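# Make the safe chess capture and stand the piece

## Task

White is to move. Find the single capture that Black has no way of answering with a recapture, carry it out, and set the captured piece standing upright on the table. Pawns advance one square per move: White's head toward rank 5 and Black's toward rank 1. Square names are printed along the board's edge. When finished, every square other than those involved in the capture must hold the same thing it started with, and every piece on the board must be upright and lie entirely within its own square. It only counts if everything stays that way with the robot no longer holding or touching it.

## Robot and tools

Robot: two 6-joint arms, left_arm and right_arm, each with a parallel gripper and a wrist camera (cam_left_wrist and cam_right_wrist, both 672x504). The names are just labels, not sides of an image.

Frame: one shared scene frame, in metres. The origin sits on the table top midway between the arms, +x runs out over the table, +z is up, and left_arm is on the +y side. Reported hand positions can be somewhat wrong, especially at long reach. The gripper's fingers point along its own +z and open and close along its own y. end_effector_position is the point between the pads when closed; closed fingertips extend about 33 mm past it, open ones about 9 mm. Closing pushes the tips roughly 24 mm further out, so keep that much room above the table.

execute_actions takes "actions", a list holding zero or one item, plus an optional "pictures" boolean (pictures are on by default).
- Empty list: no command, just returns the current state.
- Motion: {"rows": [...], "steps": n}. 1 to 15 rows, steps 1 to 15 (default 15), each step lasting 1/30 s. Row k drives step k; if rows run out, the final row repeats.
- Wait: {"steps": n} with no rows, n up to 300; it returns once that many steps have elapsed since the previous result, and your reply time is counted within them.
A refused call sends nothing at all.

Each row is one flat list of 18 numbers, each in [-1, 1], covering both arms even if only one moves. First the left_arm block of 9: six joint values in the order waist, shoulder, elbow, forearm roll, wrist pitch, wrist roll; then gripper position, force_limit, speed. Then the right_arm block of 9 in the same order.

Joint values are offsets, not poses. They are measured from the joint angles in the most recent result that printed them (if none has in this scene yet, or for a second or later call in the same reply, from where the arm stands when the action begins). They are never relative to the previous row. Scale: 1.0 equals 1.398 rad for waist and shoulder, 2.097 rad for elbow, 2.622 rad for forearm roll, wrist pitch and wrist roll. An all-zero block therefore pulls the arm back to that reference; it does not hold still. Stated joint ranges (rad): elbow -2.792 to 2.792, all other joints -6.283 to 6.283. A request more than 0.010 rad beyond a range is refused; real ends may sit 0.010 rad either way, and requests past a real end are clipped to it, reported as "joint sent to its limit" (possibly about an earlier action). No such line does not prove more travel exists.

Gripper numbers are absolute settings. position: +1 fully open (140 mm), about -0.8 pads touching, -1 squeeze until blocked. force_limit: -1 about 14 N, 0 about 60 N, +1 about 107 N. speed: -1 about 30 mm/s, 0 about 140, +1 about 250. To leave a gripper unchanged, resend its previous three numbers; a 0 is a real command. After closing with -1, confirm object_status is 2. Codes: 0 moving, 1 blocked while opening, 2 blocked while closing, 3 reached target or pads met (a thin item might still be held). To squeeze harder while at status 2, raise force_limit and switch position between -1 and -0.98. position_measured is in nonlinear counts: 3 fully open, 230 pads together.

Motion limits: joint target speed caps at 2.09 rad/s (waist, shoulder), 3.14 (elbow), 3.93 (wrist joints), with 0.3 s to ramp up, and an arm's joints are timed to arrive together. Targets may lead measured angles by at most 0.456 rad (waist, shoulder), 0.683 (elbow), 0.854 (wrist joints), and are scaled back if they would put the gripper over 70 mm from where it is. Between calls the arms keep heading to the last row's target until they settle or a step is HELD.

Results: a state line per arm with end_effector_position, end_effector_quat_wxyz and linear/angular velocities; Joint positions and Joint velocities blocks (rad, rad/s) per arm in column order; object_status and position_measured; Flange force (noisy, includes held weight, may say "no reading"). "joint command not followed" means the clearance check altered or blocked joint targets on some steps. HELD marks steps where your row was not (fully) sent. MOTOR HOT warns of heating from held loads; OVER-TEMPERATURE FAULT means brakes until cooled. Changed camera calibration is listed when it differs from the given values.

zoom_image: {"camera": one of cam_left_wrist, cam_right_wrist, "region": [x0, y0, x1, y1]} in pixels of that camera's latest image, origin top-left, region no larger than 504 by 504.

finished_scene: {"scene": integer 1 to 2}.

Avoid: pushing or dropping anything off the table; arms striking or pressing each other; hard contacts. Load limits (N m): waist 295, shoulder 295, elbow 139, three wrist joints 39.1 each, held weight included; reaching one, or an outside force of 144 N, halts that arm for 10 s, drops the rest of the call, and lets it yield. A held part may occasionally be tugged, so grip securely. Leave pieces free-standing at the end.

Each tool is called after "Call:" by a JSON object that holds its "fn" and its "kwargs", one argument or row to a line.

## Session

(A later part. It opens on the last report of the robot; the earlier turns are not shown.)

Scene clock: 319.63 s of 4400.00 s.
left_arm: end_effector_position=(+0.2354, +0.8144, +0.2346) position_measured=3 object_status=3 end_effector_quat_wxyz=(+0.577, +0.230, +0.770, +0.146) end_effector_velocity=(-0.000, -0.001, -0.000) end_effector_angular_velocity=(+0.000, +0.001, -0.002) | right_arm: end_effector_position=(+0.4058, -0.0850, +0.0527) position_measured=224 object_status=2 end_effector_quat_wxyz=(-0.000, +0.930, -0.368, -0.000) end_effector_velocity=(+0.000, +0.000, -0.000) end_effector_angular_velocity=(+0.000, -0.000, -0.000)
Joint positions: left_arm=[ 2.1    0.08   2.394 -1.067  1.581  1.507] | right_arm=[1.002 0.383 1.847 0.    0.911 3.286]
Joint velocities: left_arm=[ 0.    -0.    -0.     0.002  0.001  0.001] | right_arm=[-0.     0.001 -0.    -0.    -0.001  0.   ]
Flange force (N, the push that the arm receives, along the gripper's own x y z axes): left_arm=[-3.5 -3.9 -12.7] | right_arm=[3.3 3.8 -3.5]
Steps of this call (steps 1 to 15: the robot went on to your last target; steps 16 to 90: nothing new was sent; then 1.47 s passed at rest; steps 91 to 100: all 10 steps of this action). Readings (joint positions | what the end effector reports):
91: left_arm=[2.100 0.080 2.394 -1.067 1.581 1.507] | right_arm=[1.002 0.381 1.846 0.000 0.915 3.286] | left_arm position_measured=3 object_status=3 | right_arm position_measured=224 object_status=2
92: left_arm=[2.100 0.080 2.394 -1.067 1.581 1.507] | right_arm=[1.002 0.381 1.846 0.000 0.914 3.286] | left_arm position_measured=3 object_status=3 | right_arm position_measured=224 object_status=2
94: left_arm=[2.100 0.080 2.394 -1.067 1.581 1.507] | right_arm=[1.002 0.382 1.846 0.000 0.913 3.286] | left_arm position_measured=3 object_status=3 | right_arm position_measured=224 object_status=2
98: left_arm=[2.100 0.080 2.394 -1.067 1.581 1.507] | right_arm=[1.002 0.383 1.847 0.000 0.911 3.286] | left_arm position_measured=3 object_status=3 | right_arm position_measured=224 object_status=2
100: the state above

Call:
{"fn": "execute_actions", "kwargs": {
  "actions": [
    {"rows": [[0,0,0,0,0,0,1,0,0, 0,0.0004,0.0002,0,-0.0004,0,-1,0.2,-0.5],[0,0,0,0,0,0,1,0,0, 0,0.0007,0.00035,0,-0.00066,0,-1,0.2,-0.5],[0,0,0,0,0,0,1,0,0, 0,0.0011,0.0005,0,-0.001,0,-1,0.2,-0.5]], "steps": 10}
  ],
  "pictures": false
}}

Scene clock: 323.03 s of 4400.00 s.
left_arm: end_effector_position=(+0.2354, +0.8144, +0.2346) position_measured=3 object_status=3 end_effector_quat_wxyz=(+0.577, +0.230, +0.770, +0.146) end_effector_velocity=(+0.000, -0.000, -0.000) end_effector_angular_velocity=(-0.002, +0.001, -0.001) | right_arm: end_effector_position=(+0.4058, -0.0849, +0.0514) position_measured=224 object_status=2 end_effector_quat_wxyz=(-0.000, +0.930, -0.368, -0.000) end_effector_velocity=(-0.000, -0.001, -0.001) end_effector_angular_velocity=(-0.001, +0.001, -0.001)
Joint positions: left_arm=[ 2.1    0.08   2.394 -1.067  1.581  1.507] | right_arm=[1.002 0.384 1.848 0.    0.909 3.286]
Joint velocities: left_arm=[-0.001  0.     0.     0.001 -0.    -0.001] | right_arm=[-0.     0.001  0.001 -0.    -0.001  0.   ]
Flange force (N, the push that the arm receives, along the gripper's own x y z axes): left_arm=[-0.4 -0.2 -6.3] | right_arm=[2.1 11.7 -49.9]
Steps of this call (steps 1 to 15: the robot went on to your last target; steps 16 to 90: nothing new was sent; then 0.07 s passed at rest; steps 91 to 100: all 10 steps of this action). Readings (joint positions | what the end effector reports):
91: left_arm=[2.100 0.080 2.394 -1.067 1.581 1.507] | right_arm=[1.002 0.383 1.847 0.000 0.911 3.286] | left_arm position_measured=3 object_status=3 | right_arm position_measured=224 object_status=2
92: left_arm=[2.100 0.080 2.394 -1.067 1.581 1.507] | right_arm=[1.002 0.383 1.847 0.000 0.911 3.286] | left_arm position_measured=3 object_status=3 | right_arm position_measured=224 object_status=2
94: left_arm=[2.100 0.080 2.394 -1.067 1.581 1.507] | right_arm=[1.002 0.384 1.848 0.000 0.910 3.286] | left_arm position_measured=3 object_status=3 | right_arm position_measured=224 object_status=2
98: left_arm=[2.100 0.080 2.394 -1.067 1.581 1.507] | right_arm=[1.002 0.384 1.848 0.000 0.909 3.286] | left_arm position_measured=3 object_status=3 | right_arm position_measured=224 object_status=2
100: the state above

Call:
{"fn": "execute_actions", "kwargs": {
  "actions": [
    {"rows": [[0,0,0,0,0,0,1,0,0, 0,-0.0006,-0.0003,0,0.00055,0,-1,0.2,-0.5],[0,0,0,0,0,0,1,0,0, 0,-0.0006,-0.0003,0,0.00055,0,-1,0.2,-0.5],[0,0,0,0,0,0,1,0,0, 0,-0.0006,-0.0003,0,0.00055,0,-1,0.2,-0.5],[0,0,0,0,0,0,1,0,0, 0,-0.0006,-0.0003,0,0.00055,0,-0.42,0.2,-0.3]], "steps": 15}
  ]
}}

Scene clock: 327.03 s of 4400.00 s.
left_arm: end_effector_position=(+0.2354, +0.8144, +0.2346) position_measured=3 object_status=3 end_effector_quat_wxyz=(+0.577, +0.230, +0.770, +0.146) end_effector_velocity=(+0.000, +0.000, -0.000) end_effector_angular_velocity=(-0.001, -0.001, +0.001) | right_arm: end_effector_position=(+0.4058, -0.0850, +0.0522) position_measured=182 object_status=0 end_effector_quat_wxyz=(-0.000, +0.930, -0.368, -0.000) end_effector_velocity=(-0.000, +0.000, +0.001) end_effector_angular_velocity=(+0.000, -0.000, +0.001)
Joint positions: left_arm=[ 2.1    0.08   2.394 -1.067  1.581  1.507] | right_arm=[1.002 0.383 1.848 0.    0.91  3.286]
Joint velocities: left_arm=[-0.     0.001 -0.    -0.001 -0.    -0.   ] | right_arm=[ 0.    -0.001 -0.    -0.     0.001 -0.001]
Flange force (N, the push that the arm receives, along the gripper's own x y z axes): left_arm=[-2.2 -1.6 -10.8] | right_arm=[1.2 2.3 -2.2]
Steps of this call (steps 1 to 15: the robot went on to your last target; steps 16 to 90: nothing new was sent; then 0.50 s passed at rest; steps 91 to 105: all 15 steps of this action). Readings (joint positions | what the end effector reports):
91: left_arm=[2.100 0.080 2.394 -1.067 1.581 1.507] | right_arm=[1.002 0.384 1.848 0.000 0.909 3.286] | left_arm position_measured=3 object_status=3 | right_arm position_measured=224 object_status=2
92: left_arm=[2.100 0.080 2.394 -1.067 1.581 1.507] | right_arm=[1.002 0.384 1.848 0.000 0.909 3.286] | left_arm position_measured=3 object_status=3 | right_arm position_measured=224 object_status=2
94: left_arm=[2.100 0.080 2.394 -1.067 1.581 1.507] | right_arm=[1.002 0.384 1.848 0.000 0.909 3.286] | left_arm position_measured=3 object_status=3 | right_arm position_measured=224 object_status=0
98: left_arm=[2.100 0.080 2.394 -1.067 1.581 1.507] | right_arm=[1.002 0.384 1.848 0.000 0.910 3.286] | left_arm position_measured=3 object_status=3 | right_arm position_measured=205 object_status=0
105: the state above
camera_calibration (this result's frames):
cam_left_wrist: T_world_to_cam=[[0.197052, 0.889138, 0.413042, -0.860718], [-0.154137, -0.387966, 0.908693, 0.138006], [0.9682, -0.242725, 0.0605998, 0.137674], [0, 0, 0, 1]] pos_world=[0.0575819, 0.852256, 0.221764]
cam_right_wrist: T_world_to_cam=[[-0.807521, -0.589584, -0.0173319, 0.2731], [-0.553061, 0.746629, 0.369686, 0.26961], [-0.205021, 0.308115, -0.928995, 0.326903], [0, 0, 0, 1]] pos_world=[0.436666, -0.141007, 0.208753]

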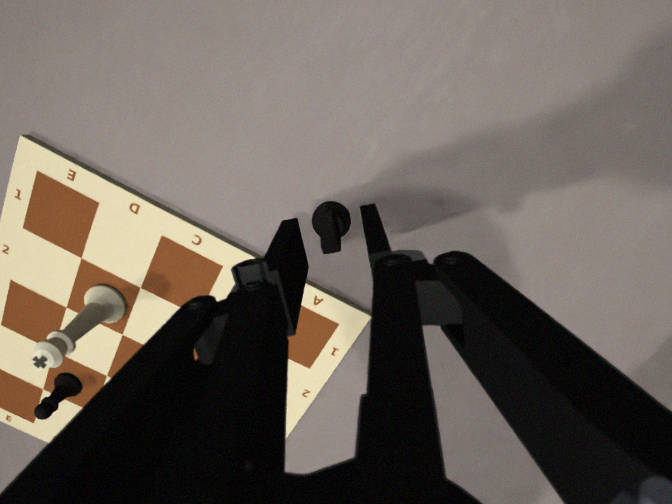

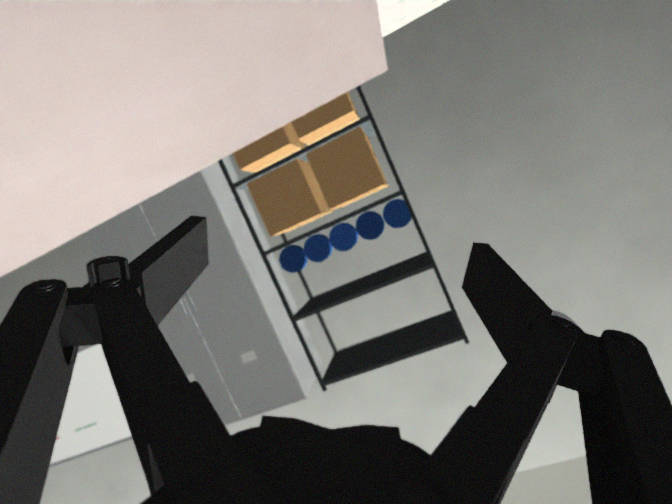

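Call:
{"fn": "execute_actions", "kwargs": {
  "actions": [
    {"rows": [[0,0,0,0,0,0,1,0,0, 0,-0.004,-0.002,0,0.0038,0,-0.42,0.2,-0.3],[0,0,0,0,0,0,1,0,0, 0,-0.01,-0.0051,0,0.0094,0,-0.42,0.2,-0.3],[0,0,0,0,0,0,1,0,0, 0,-0.016,-0.0082,0,0.015,0,-0.42,0.2,-0.3],[0,0,0,0,0,0,1,0,0, 0,-0.022,-0.0113,0,0.0207,0,-0.42,0.2,-0.3],[0,0,0,0,0,0,1,0,0, 0,-0.028,-0.0143,0,0.0264,0,-0.42,0.2,-0.3],[0,0,0,0,0,0,1,0,0, 0,-0.034,-0.0174,0,0.032,0,-0.42,0.2,-0.3],[0,0,0,0,0,0,1,0,0, 0,-0.034,-0.0174,0,0.032,0,-0.42,0.2,-0.3],[0,0,0,0,0,0,1,0,0, 0,-0.0269,-0.0252,0,0.0344,0,-0.42,0.2,-0.3],[0,0,0,0,0,0,1,0,0, 0,-0.0127,-0.0407,0,0.0392,0,-0.42,0.2,-0.3],[0,0,0,0,0,0,1,0,0, 0,0.0086,-0.0639,0,0.0465,0,-0.42,0.2,-0.3],[0,0,0,0,0,0,1,0,0, 0,0.0299,-0.0872,0,0.0537,0,-0.42,0.2,-0.3],[0,0,0,0,0,0,1,0,0, 0,0.0512,-0.1104,0,0.061,0,-0.42,0.2,-0.3],[0,0,0,0,0,0,1,0,0, 0,0.0725,-0.1337,0,0.0682,0,-0.42,0.2,-0.3],[0,0,0,0,0,0,1,0,0, 0,0.0938,-0.1569,0,0.0755,0,-0.42,0.2,-0.3],[0,0,0,0,0,0,1,0,0, 0,0.108,-0.1724,0,0.0803,0,-0.42,0.2,-0.3]], "steps": 15}
  ],
  "pictures": false
}}

Call:
{"fn": "execute_actions", "kwargs": {
  "actions": [
    {"steps": 12}
  ]
}}

Scene clock: 355.30 s of 4400.00 s.
left_arm: end_effector_position=(+0.2354, +0.8144, +0.2346) position_measured=3 object_status=3 end_effector_quat_wxyz=(+0.577, +0.230, +0.770, +0.146) end_effector_velocity=(+0.000, -0.000, -0.001) end_effector_angular_velocity=(-0.000, +0.000, -0.001) | right_arm: end_effector_position=(+0.4460, -0.0271, +0.1074) position_measured=182 object_status=3 end_effector_quat_wxyz=(-0.000, +0.930, -0.368, -0.000) end_effector_velocity=(+0.249, +0.359, +0.030) end_effector_angular_velocity=(-0.003, +0.003, +0.001)
Joint positions: left_arm=[ 2.1    0.08   2.394 -1.067  1.581  1.507] | right_arm=[1.002 0.429 1.659 0.    1.053 3.286]
Joint velocities: left_arm=[-0.     0.001  0.     0.001 -0.     0.001] | right_arm=[ 0.001  0.592 -0.969  0.     0.381 -0.001]
Flange force (N, the push that the arm receives, along the gripper's own x y z axes): left_arm=[-9.8 -3.3 -8.2] | right_arm=[1.4 3.3 -0.4]
Steps of this call (steps 1 to 15: the robot went on to your last target; steps 16 to 90: nothing new was sent; then 24.77 s passed at rest; steps 91 to 105: all 15 steps of this action). Readings (joint positions | what the end effector reports):
91: left_arm=[2.100 0.080 2.394 -1.067 1.581 1.507] | right_arm=[1.002 0.383 1.847 0.000 0.910 3.286] | left_arm position_measured=3 object_status=3 | right_arm position_measured=182 object_status=3
92: left_arm=[2.100 0.080 2.394 -1.067 1.581 1.507] | right_arm=[1.002 0.382 1.846 0.000 0.913 3.286] | left_arm position_measured=3 object_status=3 | right_arm position_measured=182 object_status=3
94: left_arm=[2.100 0.080 2.394 -1.067 1.581 1.507] | right_arm=[1.002 0.373 1.839 0.000 0.929 3.286] | left_arm position_measured=3 object_status=3 | right_arm position_measured=182 object_status=3
98: left_arm=[2.100 0.080 2.394 -1.067 1.581 1.507] | right_arm=[1.002 0.344 1.817 0.000 0.980 3.286] | left_arm position_measured=3 object_status=3 | right_arm position_measured=182 object_status=3
105: the state above

Scene clock: 355.70 s of 4400.00 s.
left_arm: end_effector_position=(+0.2354, +0.8144, +0.2346) position_measured=3 object_status=3 end_effector_quat_wxyz=(+0.577, +0.230, +0.770, +0.146) end_effector_velocity=(+0.000, -0.001, -0.000) end_effector_angular_velocity=(-0.001, +0.000, -0.001) | right_arm: end_effector_position=(+0.4890, +0.0346, +0.1106) position_measured=182 object_status=3 end_effector_quat_wxyz=(-0.000, +0.930, -0.368, -0.000) end_effector_velocity=(+0.001, +0.001, +0.000) end_effector_angular_velocity=(+0.000, +0.000, -0.001)
Joint positions: left_arm=[ 2.1    0.08   2.394 -1.067  1.581  1.507] | right_arm=[1.002 0.534 1.486 0.    1.121 3.286]
Joint velocities: left_arm=[-0.001  0.     0.001  0.001 -0.    -0.   ] | right_arm=[-0.001  0.002 -0.003  0.     0.001 -0.   ]
Flange force (N, the push that the arm receives, along the gripper's own x y z axes): left_arm=[-1.6 -0.6 -7.6] | right_arm=[2.3 7.7 -3.9]
Steps of this call (steps 1 to 12: the robot went on to your last target). Readings (joint positions | what the end effector reports):
1: left_arm=[2.100 0.080 2.394 -1.067 1.581 1.507] | right_arm=[1.002 0.449 1.626 0.000 1.066 3.286] | left_arm position_measured=3 object_status=3 | right_arm position_measured=182 object_status=3
2: left_arm=[2.100 0.080 2.394 -1.067 1.581 1.507] | right_arm=[1.002 0.469 1.593 0.000 1.079 3.286] | left_arm position_measured=3 object_status=3 | right_arm position_measured=182 object_status=3
4: left_arm=[2.100 0.080 2.394 -1.067 1.581 1.507] | right_arm=[1.002 0.507 1.532 0.000 1.103 3.286] | left_arm position_measured=3 object_status=3 | right_arm position_measured=182 object_status=3
8: left_arm=[2.100 0.080 2.394 -1.067 1.581 1.507] | right_arm=[1.002 0.534 1.487 0.000 1.120 3.286] | left_arm position_measured=3 object_status=3 | right_arm position_measured=182 object_status=3
12: the state above
camera_calibration (this result's frames):
cam_left_wrist: T_world_to_cam=[[0.197052, 0.889138, 0.413042, -0.860718], [-0.154137, -0.387966, 0.908694, 0.138006], [0.9682, -0.242725, 0.0605998, 0.137674], [0, 0, 0, 1]] pos_world=[0.0575819, 0.852256, 0.221764]
cam_right_wrist: T_world_to_cam=[[-0.80747, -0.589652, -0.0173633, 0.41173], [-0.553113, 0.746545, 0.369778, 0.204708], [-0.205078, 0.308189, -0.928958, 0.361457], [0, 0, 0, 1]] pos_world=[0.519814, -0.0214433, 0.267231]

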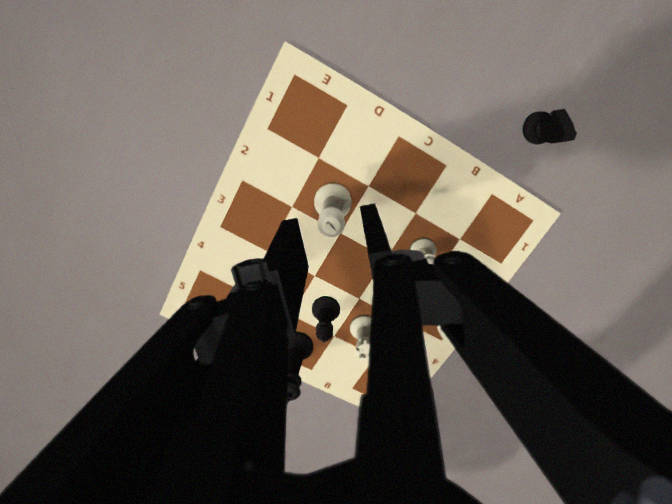

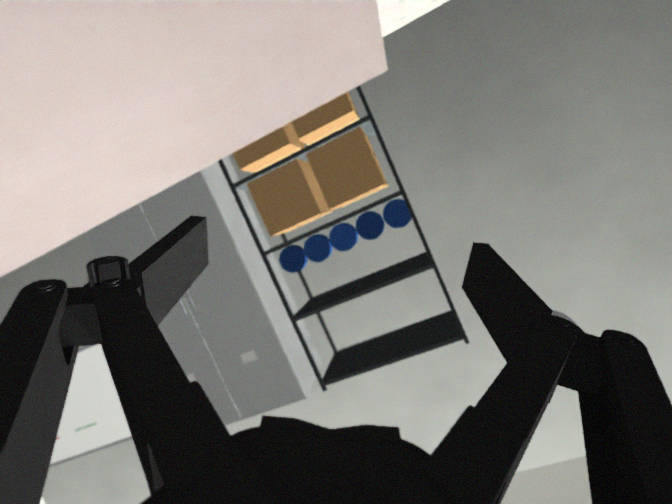

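Call:
{"fn": "zoom_image", "kwargs": {
  "camera": "cam_left_wrist",
  "region": [270, 125, 460, 285]
}}

Region (270, 125, 460, 285) of cam_left_wrist's 672x504 image, scaled by 2.653, with more detail than that image has; it fills the top 424 rows of this view, and the rest is white.

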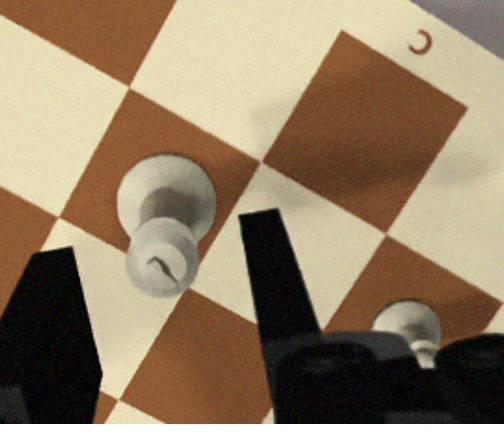

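Call:
{"fn": "execute_actions", "kwargs": {
  "actions": [
    {"rows": [[0,0,0,0,0,0,1,0,0, 0,0.002,0.0012,0,-0.002,0,-0.42,0.2,-0.3],[0,0,0,0,0,0,1,0,0, 0,0.0055,0.0032,0,-0.0055,0,-0.42,0.2,-0.3],[0,0,0,0,0,0,1,0,0, 0,0.009,0.0052,0,-0.009,0,-0.42,0.2,-0.3],[0,0,0,0,0,0,1,0,0, 0,0.0125,0.0072,0,-0.0125,0,-0.42,0.2,-0.3],[0,0,0,0,0,0,1,0,0, 0,0.016,0.0093,0,-0.016,0,-0.42,0.2,-0.3],[0,0,0,0,0,0,1,0,0, 0,0.0195,0.0113,0,-0.0195,0,-0.42,0.2,-0.3],[0,0,0,0,0,0,1,0,0, 0,0.023,0.0133,0,-0.023,0,-0.42,0.2,-0.3],[0,0,0,0,0,0,1,0,0, 0,0.0258,0.015,0,-0.0257,0,-0.42,0.2,-0.3],[0,0,0,0,0,0,1,0,0, 0,0.02775,0.01609,0,-0.02767,0,-0.42,0.2,-0.3]], "steps": 15}
  ]
}}

Scene clock: 382.27 s of 4400.00 s.
left_arm: end_effector_position=(+0.2354, +0.8144, +0.2346) position_measured=3 object_status=3 end_effector_quat_wxyz=(+0.577, +0.230, +0.770, +0.146) end_effector_velocity=(-0.000, +0.001, +0.000) end_effector_angular_velocity=(+0.000, -0.001, +0.003) | right_arm: end_effector_position=(+0.4899, +0.0359, +0.0625) position_measured=182 object_status=3 end_effector_quat_wxyz=(-0.000, +0.930, -0.368, -0.000) end_effector_velocity=(+0.000, +0.000, -0.004) end_effector_angular_velocity=(+0.002, -0.001, +0.001)
Joint positions: left_arm=[ 2.1    0.08   2.394 -1.067  1.581  1.507] | right_arm=[1.002 0.573 1.52  0.    1.049 3.286]
Joint velocities: left_arm=[ 0.001 -0.    -0.    -0.002 -0.    -0.001] | right_arm=[ 0.     0.003  0.003 -0.    -0.008 -0.001]
Flange force (N, the push that the arm receives, along the gripper's own x y z axes): left_arm=[-0.6 -1.6 -10.5] | right_arm=[2.1 7.3 -5.4]
Steps of this call (steps 1 to 30: the robot went on to your last target; steps 31 to 100: nothing new was sent; then 22.73 s passed at rest; steps 101 to 115: all 15 steps of this action). Readings (joint positions | what the end effector reports):
101: left_arm=[2.100 0.080 2.394 -1.067 1.581 1.507] | right_arm=[1.002 0.534 1.486 0.000 1.121 3.286] | left_arm position_measured=3 object_status=3 | right_arm position_measured=182 object_status=3
102: left_arm=[2.100 0.080 2.394 -1.067 1.581 1.507] | right_arm=[1.002 0.535 1.486 0.000 1.120 3.286] | left_arm position_measured=3 object_status=3 | right_arm position_measured=182 object_status=3
104: left_arm=[2.100 0.080 2.394 -1.067 1.581 1.507] | right_arm=[1.002 0.541 1.491 0.000 1.110 3.286] | left_arm position_measured=3 object_status=3 | right_arm position_measured=182 object_status=3
108: left_arm=[2.100 0.080 2.394 -1.067 1.581 1.507] | right_arm=[1.002 0.558 1.507 0.000 1.076 3.286] | left_arm position_measured=3 object_status=3 | right_arm position_measured=182 object_status=3
115: the state above
camera_calibration (this result's frames):
cam_left_wrist: T_world_to_cam=[[0.197052, 0.889138, 0.413042, -0.860718], [-0.154137, -0.387966, 0.908694, 0.138006], [0.9682, -0.242725, 0.0605995, 0.137674], [0, 0, 0, 1]] pos_world=[0.0575819, 0.852256, 0.221764]
cam_right_wrist: T_world_to_cam=[[-0.807501, -0.589609, -0.0174393, 0.412406], [-0.553104, 0.74657, 0.369742, 0.222117], [-0.204983, 0.308212, -0.928971, 0.316475], [0, 0, 0, 1]] pos_world=[0.520744, -0.0202088, 0.219063]

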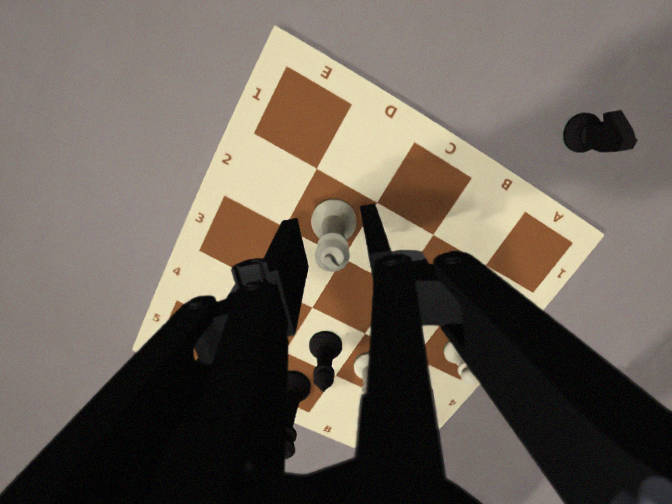

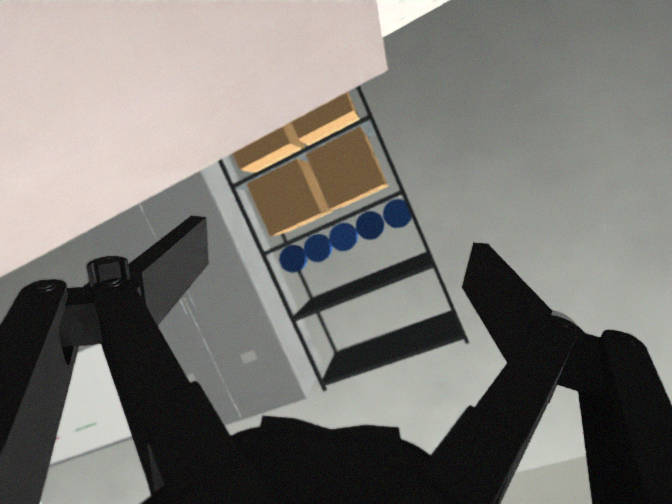

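The king sits centred between the fingers. Closing.

Call:
{"fn": "execute_actions", "kwargs": {
  "actions": [
    {"rows": [[0,0,0,0,0,0,1,0,0, 0,0,0,0,0,0,-1,0.2,-0.6]], "steps": 15}
  ]
}}

Scene clock: 385.30 s of 4400.00 s.
left_arm: end_effector_position=(+0.2354, +0.8144, +0.2346) position_measured=3 object_status=3 end_effector_quat_wxyz=(+0.577, +0.230, +0.770, +0.146) end_effector_velocity=(-0.001, -0.000, -0.000) end_effector_angular_velocity=(-0.001, +0.000, +0.001) | right_arm: end_effector_position=(+0.4899, +0.0360, +0.0624) position_measured=214 object_status=2 end_effector_quat_wxyz=(-0.000, +0.930, -0.368, -0.000) end_effector_velocity=(-0.000, +0.000, +0.001) end_effector_angular_velocity=(+0.001, -0.001, -0.000)
Joint positions: left_arm=[ 2.1    0.08   2.394 -1.067  1.581  1.507] | right_arm=[1.002 0.573 1.52  0.    1.048 3.286]
Joint velocities: left_arm=[ 0.001  0.001  0.     0.001 -0.     0.   ] | right_arm=[ 0.    -0.001  0.     0.    -0.001  0.   ]
Flange force (N, the push that the arm receives, along the gripper's own x y z axes): left_arm=[-6.0 -3.9 -12.8] | right_arm=[1.0 5.9 -3.0]
Steps of this call (steps 1 to 15: the robot went on to your last target; steps 16 to 76: nothing new was sent; steps 77 to 91: all 15 steps of this action). Readings (joint positions | what the end effector reports):
77: left_arm=[2.100 0.080 2.394 -1.067 1.581 1.507] | right_arm=[1.002 0.573 1.520 0.000 1.048 3.286] | left_arm position_measured=3 object_status=3 | right_arm position_measured=182 object_status=0
78: left_arm=[2.100 0.080 2.394 -1.067 1.581 1.507] | right_arm=[1.002 0.573 1.520 0.000 1.048 3.286] | left_arm position_measured=3 object_status=3 | right_arm position_measured=183 object_status=0
80: left_arm=[2.100 0.080 2.394 -1.067 1.581 1.507] | right_arm=[1.002 0.573 1.520 0.000 1.048 3.286] | left_arm position_measured=3 object_status=3 | right_arm position_measured=191 object_status=0
84: left_arm=[2.100 0.080 2.394 -1.067 1.581 1.507] | right_arm=[1.002 0.573 1.520 0.000 1.048 3.286] | left_arm position_measured=3 object_status=3 | right_arm position_measured=207 object_status=0
91: the state above
camera_calibration (this result's frames):
cam_right_wrist: T_world_to_cam=[[-0.807479, -0.589629, -0.0177614, 0.412512], [-0.553189, 0.746433, 0.369891, 0.222079], [-0.204841, 0.308505, -0.928905, 0.3163], [0, 0, 0, 1]] pos_world=[0.520737, -0.0201185, 0.218995]

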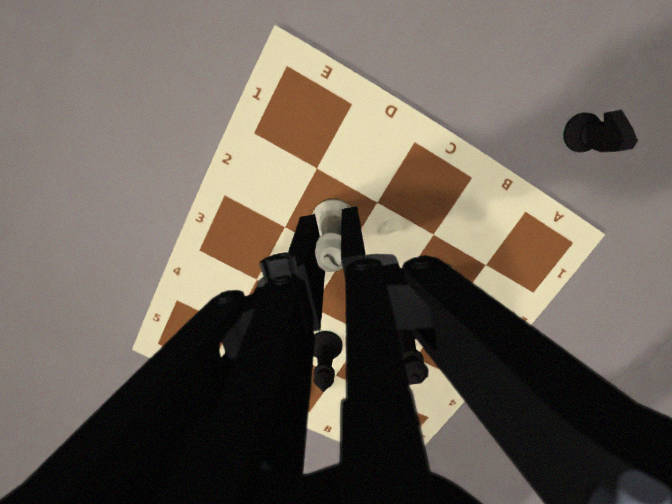

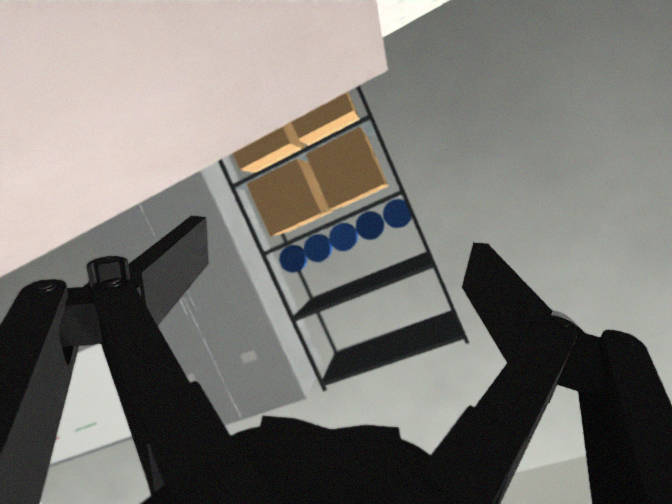

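Call:
{"fn": "zoom_image", "kwargs": {
  "camera": "cam_left_wrist",
  "region": [270, 130, 490, 290]
}}

Region (270, 130, 490, 290) of cam_left_wrist's 672x504 image, scaled by 2.291, with more detail than that image has; it fills the top 367 rows of this view, and the rest is white.

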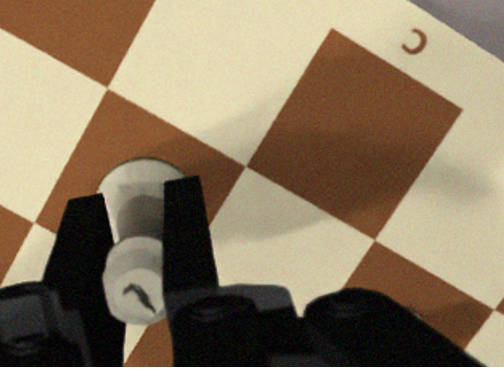

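Call:
{"fn": "execute_actions", "kwargs": {
  "actions": [
    {"rows": [[0,0,0,0,0,0,1,0,0, 0,-0.0017,-0.001,0,0.0017,0,-1,0.2,-0.6],[0,0,0,0,0,0,1,0,0, 0,-0.004,-0.0025,0,0.0042,0,-1,0.2,-0.6],[0,0,0,0,0,0,1,0,0, 0,-0.0067,-0.0042,0,0.0069,0,-1,0.2,-0.6],[0,0,0,0,0,0,1,0,0, 0,-0.0093,-0.0013,0,0.006,0,-1,0.2,-0.6],[0,0,0,0,0,0,1,0,0, 0,-0.0146,0.0045,0,0.0042,0,-1,0.2,-0.6],[0,0,0,0,0,0,1,0,0, 0,-0.0215,0.012,0,0.0018,0,-1,0.2,-0.6],[0,0,0,0,0,0,1,0,0, 0,-0.0294,0.0207,0,-0.0009,0,-1,0.2,-0.6],[0,0,0,0,0,0,1,0,0, 0,-0.0373,0.0294,0,-0.0036,0,-1,0.2,-0.6],[0,0,0,0,0,0,1,0,0, 0,-0.0452,0.0381,0,-0.0063,0,-1,0.2,-0.6],[0,0,0,0,0,0,1,0,0, 0,-0.0521,0.0456,0,-0.0087,0,-1,0.2,-0.6],[0,0,0,0,0,0,1,0,0, 0,-0.0569,0.0508,0,-0.0103,0,-1,0.2,-0.6],[0,0,0,0,0,0,1,0,0, 0,-0.0585,0.0543,0,-0.0122,0,-1,0.2,-0.6],[0,0,0,0,0,0,1,0,0, 0,-0.0568,0.0553,0,-0.014,0,-1,0.2,-0.6],[0,0,0,0,0,0,1,0,0, 0,-0.0551,0.0562,0,-0.0156,0,-1,0.2,-0.6],[0,0,0,0,0,0,1,0,0, 0,-0.054,0.05682,0,-0.01666,0,-1,0.2,-0.6]], "steps": 15}
  ],
  "pictures": false
}}

Call:
{"fn": "execute_actions", "kwargs": {
  "actions": [
    {"steps": 8}
  ]
}}

Scene clock: 415.80 s of 4400.00 s.
left_arm: end_effector_position=(+0.2354, +0.8144, +0.2346) position_measured=3 object_status=3 end_effector_quat_wxyz=(+0.577, +0.230, +0.770, +0.146) end_effector_velocity=(+0.000, -0.000, -0.000) end_effector_angular_velocity=(+0.001, +0.001, -0.002) | right_arm: end_effector_position=(+0.4610, -0.0057, +0.0710) position_measured=214 object_status=2 end_effector_quat_wxyz=(-0.000, +0.930, -0.368, +0.000) end_effector_velocity=(-0.029, -0.041, -0.075) end_effector_angular_velocity=(-0.000, -0.000, +0.001)
Joint positions: left_arm=[ 2.1    0.08   2.394 -1.067  1.581  1.507] | right_arm=[1.002 0.495 1.63  0.    1.015 3.286]
Joint velocities: left_arm=[-0.001 -0.    -0.     0.001 -0.     0.001] | right_arm=[ 0.    -0.005  0.166 -0.    -0.161 -0.001]
Flange force (N, the push that the arm receives, along the gripper's own x y z axes): left_arm=[-4.1 -0.4 -9.2] | right_arm=[1.5 1.6 -2.6]
Steps of this call (steps 1 to 15: the robot went on to your last target; steps 16 to 90: nothing new was sent; then 27.00 s passed at rest; steps 91 to 105: all 15 steps of this action). Readings (joint positions | what the end effector reports):
91: left_arm=[2.100 0.080 2.394 -1.067 1.581 1.507] | right_arm=[1.002 0.573 1.520 0.000 1.049 3.286] | left_arm position_measured=3 object_status=3 | right_arm position_measured=214 object_status=2
92: left_arm=[2.100 0.080 2.394 -1.067 1.581 1.507] | right_arm=[1.002 0.572 1.519 0.000 1.050 3.286] | left_arm position_measured=3 object_status=3 | right_arm position_measured=214 object_status=2
94: left_arm=[2.100 0.080 2.394 -1.067 1.581 1.507] | right_arm=[1.002 0.568 1.515 0.000 1.058 3.286] | left_arm position_measured=3 object_status=3 | right_arm position_measured=214 object_status=2
98: left_arm=[2.100 0.080 2.394 -1.067 1.581 1.507] | right_arm=[1.002 0.548 1.537 0.000 1.057 3.286] | left_arm position_measured=3 object_status=3 | right_arm position_measured=214 object_status=2
105: the state above

Scene clock: 416.07 s of 4400.00 s.
left_arm: end_effector_position=(+0.2354, +0.8144, +0.2346) position_measured=3 object_status=3 end_effector_quat_wxyz=(+0.577, +0.230, +0.770, +0.146) end_effector_velocity=(-0.000, +0.000, +0.000) end_effector_angular_velocity=(+0.002, +0.001, +0.002) | right_arm: end_effector_position=(+0.4598, -0.0074, +0.0655) position_measured=214 object_status=2 end_effector_quat_wxyz=(-0.000, +0.930, -0.368, -0.000) end_effector_velocity=(-0.001, -0.000, -0.001) end_effector_angular_velocity=(-0.000, +0.001, +0.000)
Joint positions: left_arm=[ 2.1    0.08   2.394 -1.067  1.581  1.507] | right_arm=[1.002 0.497 1.639 0.    1.005 3.286]
Joint velocities: left_arm=[ 0.001 -0.001  0.    -0.001 -0.001  0.   ] | right_arm=[ 0.     0.001  0.001  0.001 -0.001 -0.   ]
Flange force (N, the push that the arm receives, along the gripper's own x y z axes): left_arm=[-2.8 0.3 -8.1] | right_arm=[3.1 6.0 -2.4]
Steps of this call (steps 1 to 8: the robot went on to your last target). Readings (joint positions | what the end effector reports):
1: left_arm=[2.100 0.080 2.394 -1.067 1.581 1.507] | right_arm=[1.002 0.496 1.635 0.000 1.010 3.286] | left_arm position_measured=3 object_status=3 | right_arm position_measured=214 object_status=2
2: left_arm=[2.100 0.080 2.394 -1.067 1.581 1.507] | right_arm=[1.002 0.496 1.637 0.000 1.007 3.286] | left_arm position_measured=3 object_status=3 | right_arm position_measured=214 object_status=2
4: left_arm=[2.100 0.080 2.394 -1.067 1.581 1.507] | right_arm=[1.002 0.497 1.638 0.000 1.005 3.286] | left_arm position_measured=3 object_status=3 | right_arm position_measured=214 object_status=2
8: the state above
camera_calibration (this result's frames):
cam_left_wrist: T_world_to_cam=[[0.197052, 0.889138, 0.413042, -0.860718], [-0.154137, -0.387966, 0.908694, 0.138006], [0.9682, -0.242725, 0.0605998, 0.137674], [0, 0, 0, 1]] pos_world=[0.0575819, 0.852256, 0.221764]
cam_right_wrist: T_world_to_cam=[[-0.807497, -0.589599, -0.0179082, 0.362674], [-0.553211, 0.746427, 0.369871, 0.236678], [-0.204708, 0.308576, -0.928911, 0.326335], [0, 0, 0, 1]] pos_world=[0.490595, -0.06353, 0.222091]

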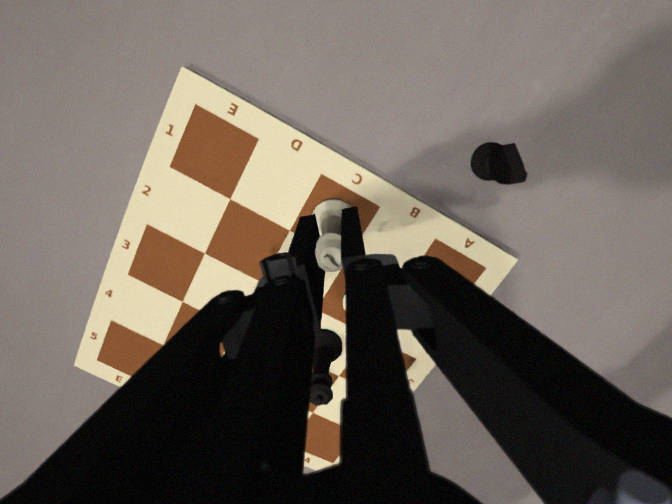

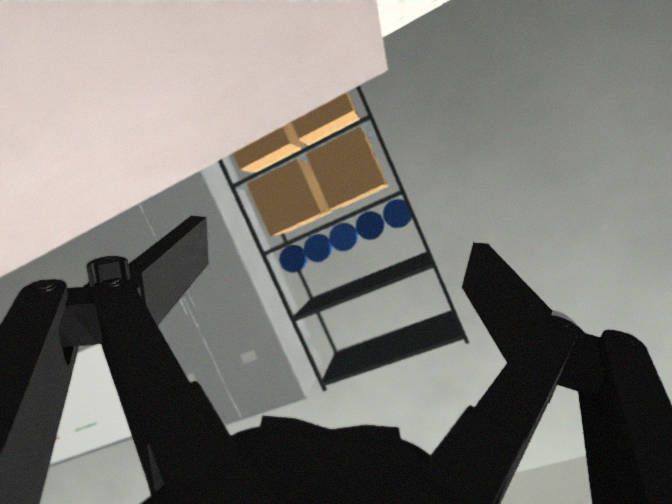

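Call:
{"fn": "zoom_image", "kwargs": {
  "camera": "cam_left_wrist",
  "region": [270, 160, 400, 280]
}}

Region (270, 160, 400, 280) of cam_left_wrist's 672x504 image, scaled by 3.877, with more detail than that image has; it fills the top 465 rows of this view, and the rest is white.

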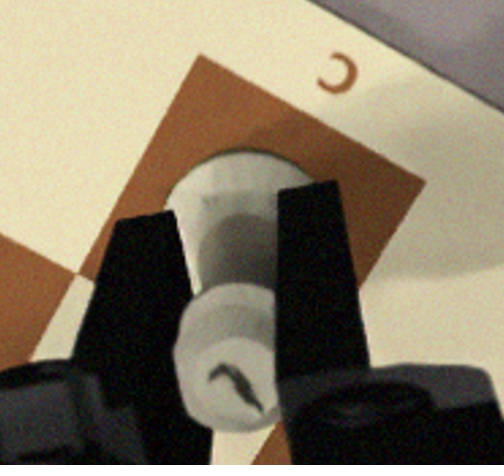

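Call:
{"fn": "execute_actions", "kwargs": {
  "actions": [
    {"rows": [[0,0,0,0,0,0,1,0,0, 0,0.0004,0.0002,0,-0.0004,0,-1,0.2,-0.6],[0,0,0,0,0,0,1,0,0, 0,0.0008,0.00045,0,-0.0008,0,-1,0.2,-0.6],[0,0,0,0,0,0,1,0,0, 0,0.0012,0.0007,0,-0.0012,0,-1,0.2,-0.6],[0,0,0,0,0,0,1,0,0, 0,0.0015,0.00085,0,-0.00148,0,-1,0.2,-0.6],[0,0,0,0,0,0,1,0,0, 0,0.00172,0.00096,0,-0.00169,0,-1,0.2,-0.6]], "steps": 12}
  ],
  "pictures": false
}}

Scene clock: 423.27 s of 4400.00 s.
left_arm: end_effector_position=(+0.2354, +0.8144, +0.2346) position_measured=3 object_status=3 end_effector_quat_wxyz=(+0.577, +0.230, +0.770, +0.146) end_effector_velocity=(-0.000, +0.000, +0.001) end_effector_angular_velocity=(+0.003, +0.000, +0.001) | right_arm: end_effector_position=(+0.4598, -0.0074, +0.0627) position_measured=214 object_status=2 end_effector_quat_wxyz=(-0.001, +0.930, -0.368, -0.000) end_effector_velocity=(+0.000, +0.001, +0.001) end_effector_angular_velocity=(+0.002, -0.001, +0.000)
Joint positions: left_arm=[ 2.1    0.08   2.394 -1.067  1.581  1.507] | right_arm=[1.002 0.5   1.641 0.    1.    3.286]
Joint velocities: left_arm=[ 0.    -0.002 -0.    -0.001 -0.     0.001] | right_arm=[ 0.001 -0.    -0.001  0.    -0.     0.   ]
Flange force (N, the push that the arm receives, along the gripper's own x y z axes): left_arm=[-5.7 -1.1 -6.9] | right_arm=[2.1 5.7 -3.7]
Steps of this call (steps 1 to 30: the robot went on to your last target; steps 31 to 100: nothing new was sent; then 3.47 s passed at rest; steps 101 to 112: all 12 steps of this action). Readings (joint positions | what the end effector reports):
101: left_arm=[2.100 0.080 2.394 -1.067 1.581 1.507] | right_arm=[1.002 0.497 1.639 0.000 1.005 3.286] | left_arm position_measured=3 object_status=3 | right_arm position_measured=214 object_status=2
102: left_arm=[2.100 0.080 2.394 -1.067 1.581 1.507] | right_arm=[1.002 0.497 1.639 0.000 1.004 3.286] | left_arm position_measured=3 object_status=3 | right_arm position_measured=214 object_status=2
104: left_arm=[2.100 0.080 2.394 -1.067 1.581 1.507] | right_arm=[1.002 0.498 1.640 0.000 1.003 3.286] | left_arm position_measured=3 object_status=3 | right_arm position_measured=214 object_status=2
108: left_arm=[2.100 0.080 2.394 -1.067 1.581 1.507] | right_arm=[1.002 0.499 1.641 0.000 1.000 3.286] | left_arm position_measured=3 object_status=3 | right_arm position_measured=214 object_status=2
112: the state above

Call:
{"fn": "execute_actions", "kwargs": {
  "actions": [
    {"rows": [[0,0,0,0,0,0,1,0,0, 0,0.00015,0.0001,0,-0.00015,0,-1,0.2,-0.6],[0,0,0,0,0,0,1,0,0, 0,0.00034,0.00019,0,-0.00033,0,-1,0.2,-0.6]], "steps": 8}
  ],
  "pictures": false
}}

Scene clock: 427.57 s of 4400.00 s.
left_arm: end_effector_position=(+0.2354, +0.8144, +0.2346) position_measured=3 object_status=3 end_effector_quat_wxyz=(+0.577, +0.230, +0.770, +0.146) end_effector_velocity=(+0.000, -0.000, -0.000) end_effector_angular_velocity=(-0.000, +0.002, -0.000) | right_arm: end_effector_position=(+0.4598, -0.0074, +0.0622) position_measured=214 object_status=2 end_effector_quat_wxyz=(-0.000, +0.930, -0.368, -0.000) end_effector_velocity=(+0.001, +0.000, +0.000) end_effector_angular_velocity=(+0.000, -0.000, -0.002)
Joint positions: left_arm=[ 2.1    0.08   2.394 -1.067  1.581  1.507] | right_arm=[1.002 0.5   1.641 0.    0.999 3.286]
Joint velocities: left_arm=[-0.    -0.001  0.     0.001 -0.001 -0.001] | right_arm=[-0.001  0.    -0.    -0.     0.     0.001]
Flange force (N, the push that the arm receives, along the gripper's own x y z axes): left_arm=[-7.1 -2.7 -11.0] | right_arm=[2.8 5.7 -3.5]
Steps of this call (steps 1 to 15: the robot went on to your last target; steps 16 to 90: nothing new was sent; then 1.03 s passed at rest; steps 91 to 98: all 8 steps of this action). Readings (joint positions | what the end effector reports):
91: left_arm=[2.100 0.080 2.394 -1.067 1.581 1.507] | right_arm=[1.002 0.500 1.641 0.000 1.000 3.286] | left_arm position_measured=3 object_status=3 | right_arm position_measured=214 object_status=2
92: left_arm=[2.100 0.080 2.394 -1.067 1.581 1.507] | right_arm=[1.002 0.500 1.641 0.000 1.000 3.286] | left_arm position_measured=3 object_status=3 | right_arm position_measured=214 object_status=2
94: left_arm=[2.100 0.080 2.394 -1.067 1.581 1.507] | right_arm=[1.002 0.500 1.641 0.000 1.000 3.286] | left_arm position_measured=3 object_status=3 | right_arm position_measured=214 object_status=2
98: the state above

Call:
{"fn": "execute_actions", "kwargs": {
  "actions": [
    {"rows": [[0,0,0,0,0,0,1,0,0, 0,0.00015,0.0001,0,-0.00015,0,-1,0.2,-0.6],[0,0,0,0,0,0,1,0,0, 0,0.0003,0.00017,0,-0.0003,0,-1,0.2,-0.6]], "steps": 8}
  ],
  "pictures": false
}}

Scene clock: 430.33 s of 4400.00 s.
left_arm: end_effector_position=(+0.2354, +0.8144, +0.2346) position_measured=3 object_status=3 end_effector_quat_wxyz=(+0.577, +0.230, +0.770, +0.146) end_effector_velocity=(+0.000, -0.000, +0.000) end_effector_angular_velocity=(+0.000, +0.000, -0.001) | right_arm: end_effector_position=(+0.4598, -0.0073, +0.0618) position_measured=214 object_status=2 end_effector_quat_wxyz=(-0.001, +0.930, -0.368, -0.000) end_effector_velocity=(+0.001, -0.001, -0.000) end_effector_angular_velocity=(+0.000, -0.000, -0.001)
Joint positions: left_arm=[ 2.1    0.08   2.394 -1.067  1.581  1.507] | right_arm=[1.002 0.5   1.641 0.    0.999 3.286]
Joint velocities: left_arm=[-0.    -0.    -0.     0.001  0.     0.   ] | right_arm=[-0.001  0.     0.001  0.    -0.001 -0.001]
Flange force (N, the push that the arm receives, along the gripper's own x y z axes): left_arm=[-4.9 -3.1 -11.2] | right_arm=[3.2 6.1 -18.5]
Steps of this call (steps 1 to 15: the robot went on to your last target; steps 16 to 75: nothing new was sent; steps 76 to 83: all 8 steps of this action). Readings (joint positions | what the end effector reports):
76: left_arm=[2.100 0.080 2.394 -1.067 1.581 1.507] | right_arm=[1.002 0.500 1.641 0.000 0.999 3.286] | left_arm position_measured=3 object_status=3 | right_arm position_measured=214 object_status=2
77: left_arm=[2.100 0.080 2.394 -1.067 1.581 1.507] | right_arm=[1.002 0.500 1.641 0.000 0.999 3.286] | left_arm position_measured=3 object_status=3 | right_arm position_measured=214 object_status=2
79: left_arm=[2.100 0.080 2.394 -1.067 1.581 1.507] | right_arm=[1.002 0.500 1.641 0.000 0.999 3.286] | left_arm position_measured=3 object_status=3 | right_arm position_measured=214 object_status=2
83: the state above

Call:
{"fn": "execute_actions", "kwargs": {
  "actions": [
    {"rows": [[0,0,0,0,0,0,1,0,0, 0,-0.0001,-0.00006,0,0.0001,0,-0.42,0.2,-0.3],[0,0,0,0,0,0,1,0,0, 0,-0.0001,-0.00006,0,0.0001,0,-0.42,0.2,-0.3],[0,0,0,0,0,0,1,0,0, 0,-0.0001,-0.00006,0,0.0001,0,-0.42,0.2,-0.3],[0,0,0,0,0,0,1,0,0, 0,-0.0001,-0.00006,0,0.0001,0,-0.42,0.2,-0.3],[0,0,0,0,0,0,1,0,0, 0,-0.0001,-0.00006,0,0.0001,0,-0.42,0.2,-0.3],[0,0,0,0,0,0,1,0,0, 0,-0.0001,-0.00006,0,0.0001,0,-0.42,0.2,-0.3],[0,0,0,0,0,0,1,0,0, 0,-0.0001,-0.00006,0,0.0001,0,-0.42,0.2,-0.3],[0,0,0,0,0,0,1,0,0, 0,-0.002,-0.0013,0,0.002,0,-0.42,0.2,-0.3],[0,0,0,0,0,0,1,0,0, 0,-0.005,-0.0033,0,0.0053,0,-0.42,0.2,-0.3],[0,0,0,0,0,0,1,0,0, 0,-0.009,-0.006,0,0.0096,0,-0.42,0.2,-0.3],[0,0,0,0,0,0,1,0,0, 0,-0.013,-0.0088,0,0.014,0,-0.42,0.2,-0.3],[0,0,0,0,0,0,1,0,0, 0,-0.017,-0.0115,0,0.0183,0,-0.42,0.2,-0.3],[0,0,0,0,0,0,1,0,0, 0,-0.021,-0.0143,0,0.0226,0,-0.42,0.2,-0.3],[0,0,0,0,0,0,1,0,0, 0,-0.025,-0.017,0,0.027,0,-0.42,0.2,-0.3],[0,0,0,0,0,0,1,0,0, 0,-0.0283,-0.0193,0,0.0305,0,-0.42,0.2,-0.3]], "steps": 15}
  ],
  "pictures": false
}}

Call:
{"fn": "execute_actions", "kwargs": {
  "actions": [
    {"steps": 8}
  ]
}}

Scene clock: 444.50 s of 4400.00 s.
left_arm: end_effector_position=(+0.2354, +0.8144, +0.2346) position_measured=3 object_status=3 end_effector_quat_wxyz=(+0.577, +0.230, +0.770, +0.146) end_effector_velocity=(+0.001, -0.000, +0.001) end_effector_angular_velocity=(+0.001, +0.000, -0.000) | right_arm: end_effector_position=(+0.4604, -0.0065, +0.0939) position_measured=182 object_status=3 end_effector_quat_wxyz=(-0.001, +0.930, -0.368, +0.000) end_effector_velocity=(+0.001, +0.001, +0.203) end_effector_angular_velocity=(+0.000, -0.000, -0.000)
Joint positions: left_arm=[ 2.1    0.08   2.394 -1.067  1.581  1.507] | right_arm=[1.002 0.475 1.615 0.    1.05  3.286]
Joint velocities: left_arm=[-0.001 -0.002  0.    -0.001 -0.    -0.   ] | right_arm=[-0.    -0.161 -0.164 -0.     0.325  0.   ]
Flange force (N, the push that the arm receives, along the gripper's own x y z axes): left_arm=[-4.0 -2.6 -9.2] | right_arm=[2.1 4.5 -2.7]
Steps of this call (steps 1 to 15: the robot went on to your last target; steps 16 to 90: nothing new was sent; then 10.67 s passed at rest; steps 91 to 105: all 15 steps of this action). Readings (joint positions | what the end effector reports):
91: left_arm=[2.100 0.080 2.394 -1.067 1.581 1.507] | right_arm=[1.002 0.500 1.642 0.000 0.999 3.286] | left_arm position_measured=3 object_status=3 | right_arm position_measured=214 object_status=0
92: left_arm=[2.100 0.080 2.394 -1.067 1.581 1.507] | right_arm=[1.002 0.500 1.642 0.000 0.999 3.286] | left_arm position_measured=3 object_status=3 | right_arm position_measured=214 object_status=0
94: left_arm=[2.100 0.080 2.394 -1.067 1.581 1.507] | right_arm=[1.002 0.501 1.642 0.000 0.999 3.286] | left_arm position_measured=3 object_status=3 | right_arm position_measured=201 object_status=0
98: left_arm=[2.100 0.080 2.394 -1.067 1.581 1.507] | right_arm=[1.002 0.501 1.642 0.000 0.999 3.286] | left_arm position_measured=3 object_status=3 | right_arm position_measured=182 object_status=0
105: the state above

Scene clock: 444.77 s of 4400.00 s.
left_arm: end_effector_position=(+0.2354, +0.8144, +0.2346) position_measured=3 object_status=3 end_effector_quat_wxyz=(+0.577, +0.230, +0.770, +0.146) end_effector_velocity=(+0.000, +0.000, +0.000) end_effector_angular_velocity=(+0.002, -0.000, +0.001) | right_arm: end_effector_position=(+0.4603, -0.0066, +0.1115) position_measured=182 object_status=3 end_effector_quat_wxyz=(-0.001, +0.930, -0.368, +0.000) end_effector_velocity=(-0.000, +0.000, +0.002) end_effector_angular_velocity=(+0.000, -0.001, -0.000)
Joint positions: left_arm=[ 2.1    0.08   2.394 -1.067  1.581  1.507] | right_arm=[1.002 0.461 1.601 0.    1.078 3.286]
Joint velocities: left_arm=[-0.    -0.001 -0.    -0.001 -0.     0.   ] | right_arm=[ 0.    -0.002 -0.002 -0.     0.003  0.001]
Flange force (N, the push that the arm receives, along the gripper's own x y z axes): left_arm=[-3.6 -3.8 -10.8] | right_arm=[3.4 2.1 -0.8]
Steps of this call (steps 1 to 8: the robot went on to your last target). Readings (joint positions | what the end effector reports):
1: left_arm=[2.100 0.080 2.394 -1.067 1.581 1.507] | right_arm=[1.002 0.470 1.610 0.000 1.061 3.286] | left_arm position_measured=3 object_status=3 | right_arm position_measured=182 object_status=3
2: left_arm=[2.100 0.080 2.394 -1.067 1.581 1.507] | right_arm=[1.002 0.465 1.605 0.000 1.069 3.286] | left_arm position_measured=3 object_status=3 | right_arm position_measured=182 object_status=3
4: left_arm=[2.100 0.080 2.394 -1.067 1.581 1.507] | right_arm=[1.002 0.462 1.602 0.000 1.076 3.286] | left_arm position_measured=3 object_status=3 | right_arm position_measured=182 object_status=3
8: the state above
camera_calibration (this result's frames):
cam_left_wrist: T_world_to_cam=[[0.197052, 0.889138, 0.413042, -0.860718], [-0.154137, -0.387966, 0.908694, 0.138006], [0.9682, -0.242725, 0.0605996, 0.137674], [0, 0, 0, 1]] pos_world=[0.0575819, 0.852256, 0.221764]
cam_right_wrist: T_world_to_cam=[[-0.807486, -0.589611, -0.0180445, 0.364391], [-0.553252, 0.74637, 0.369923, 0.219382], [-0.204643, 0.308691, -0.928887, 0.368941], [0, 0, 0, 1]] pos_world=[0.491116, -0.0627798, 0.268125]

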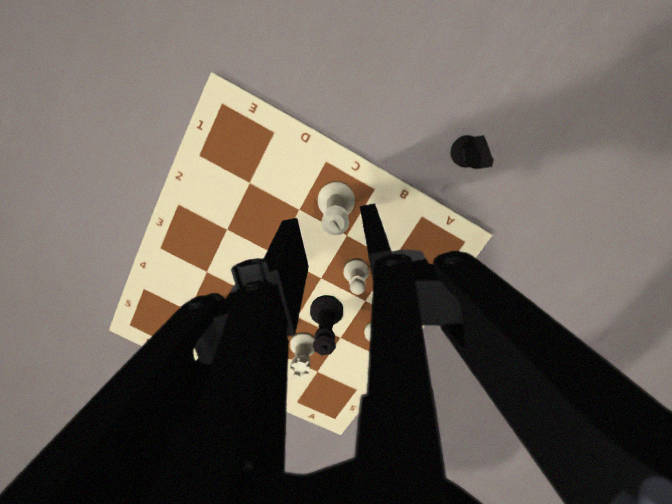

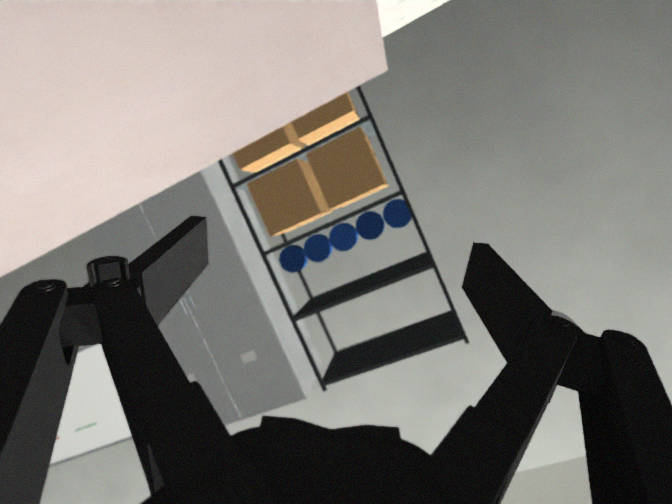

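The king is centred on C1, the knight stands upright on the table, and nothing else was touched.

Call:
{"fn": "finished_scene", "kwargs": {
  "scene": 1
}}

The scene is finished: the task was done.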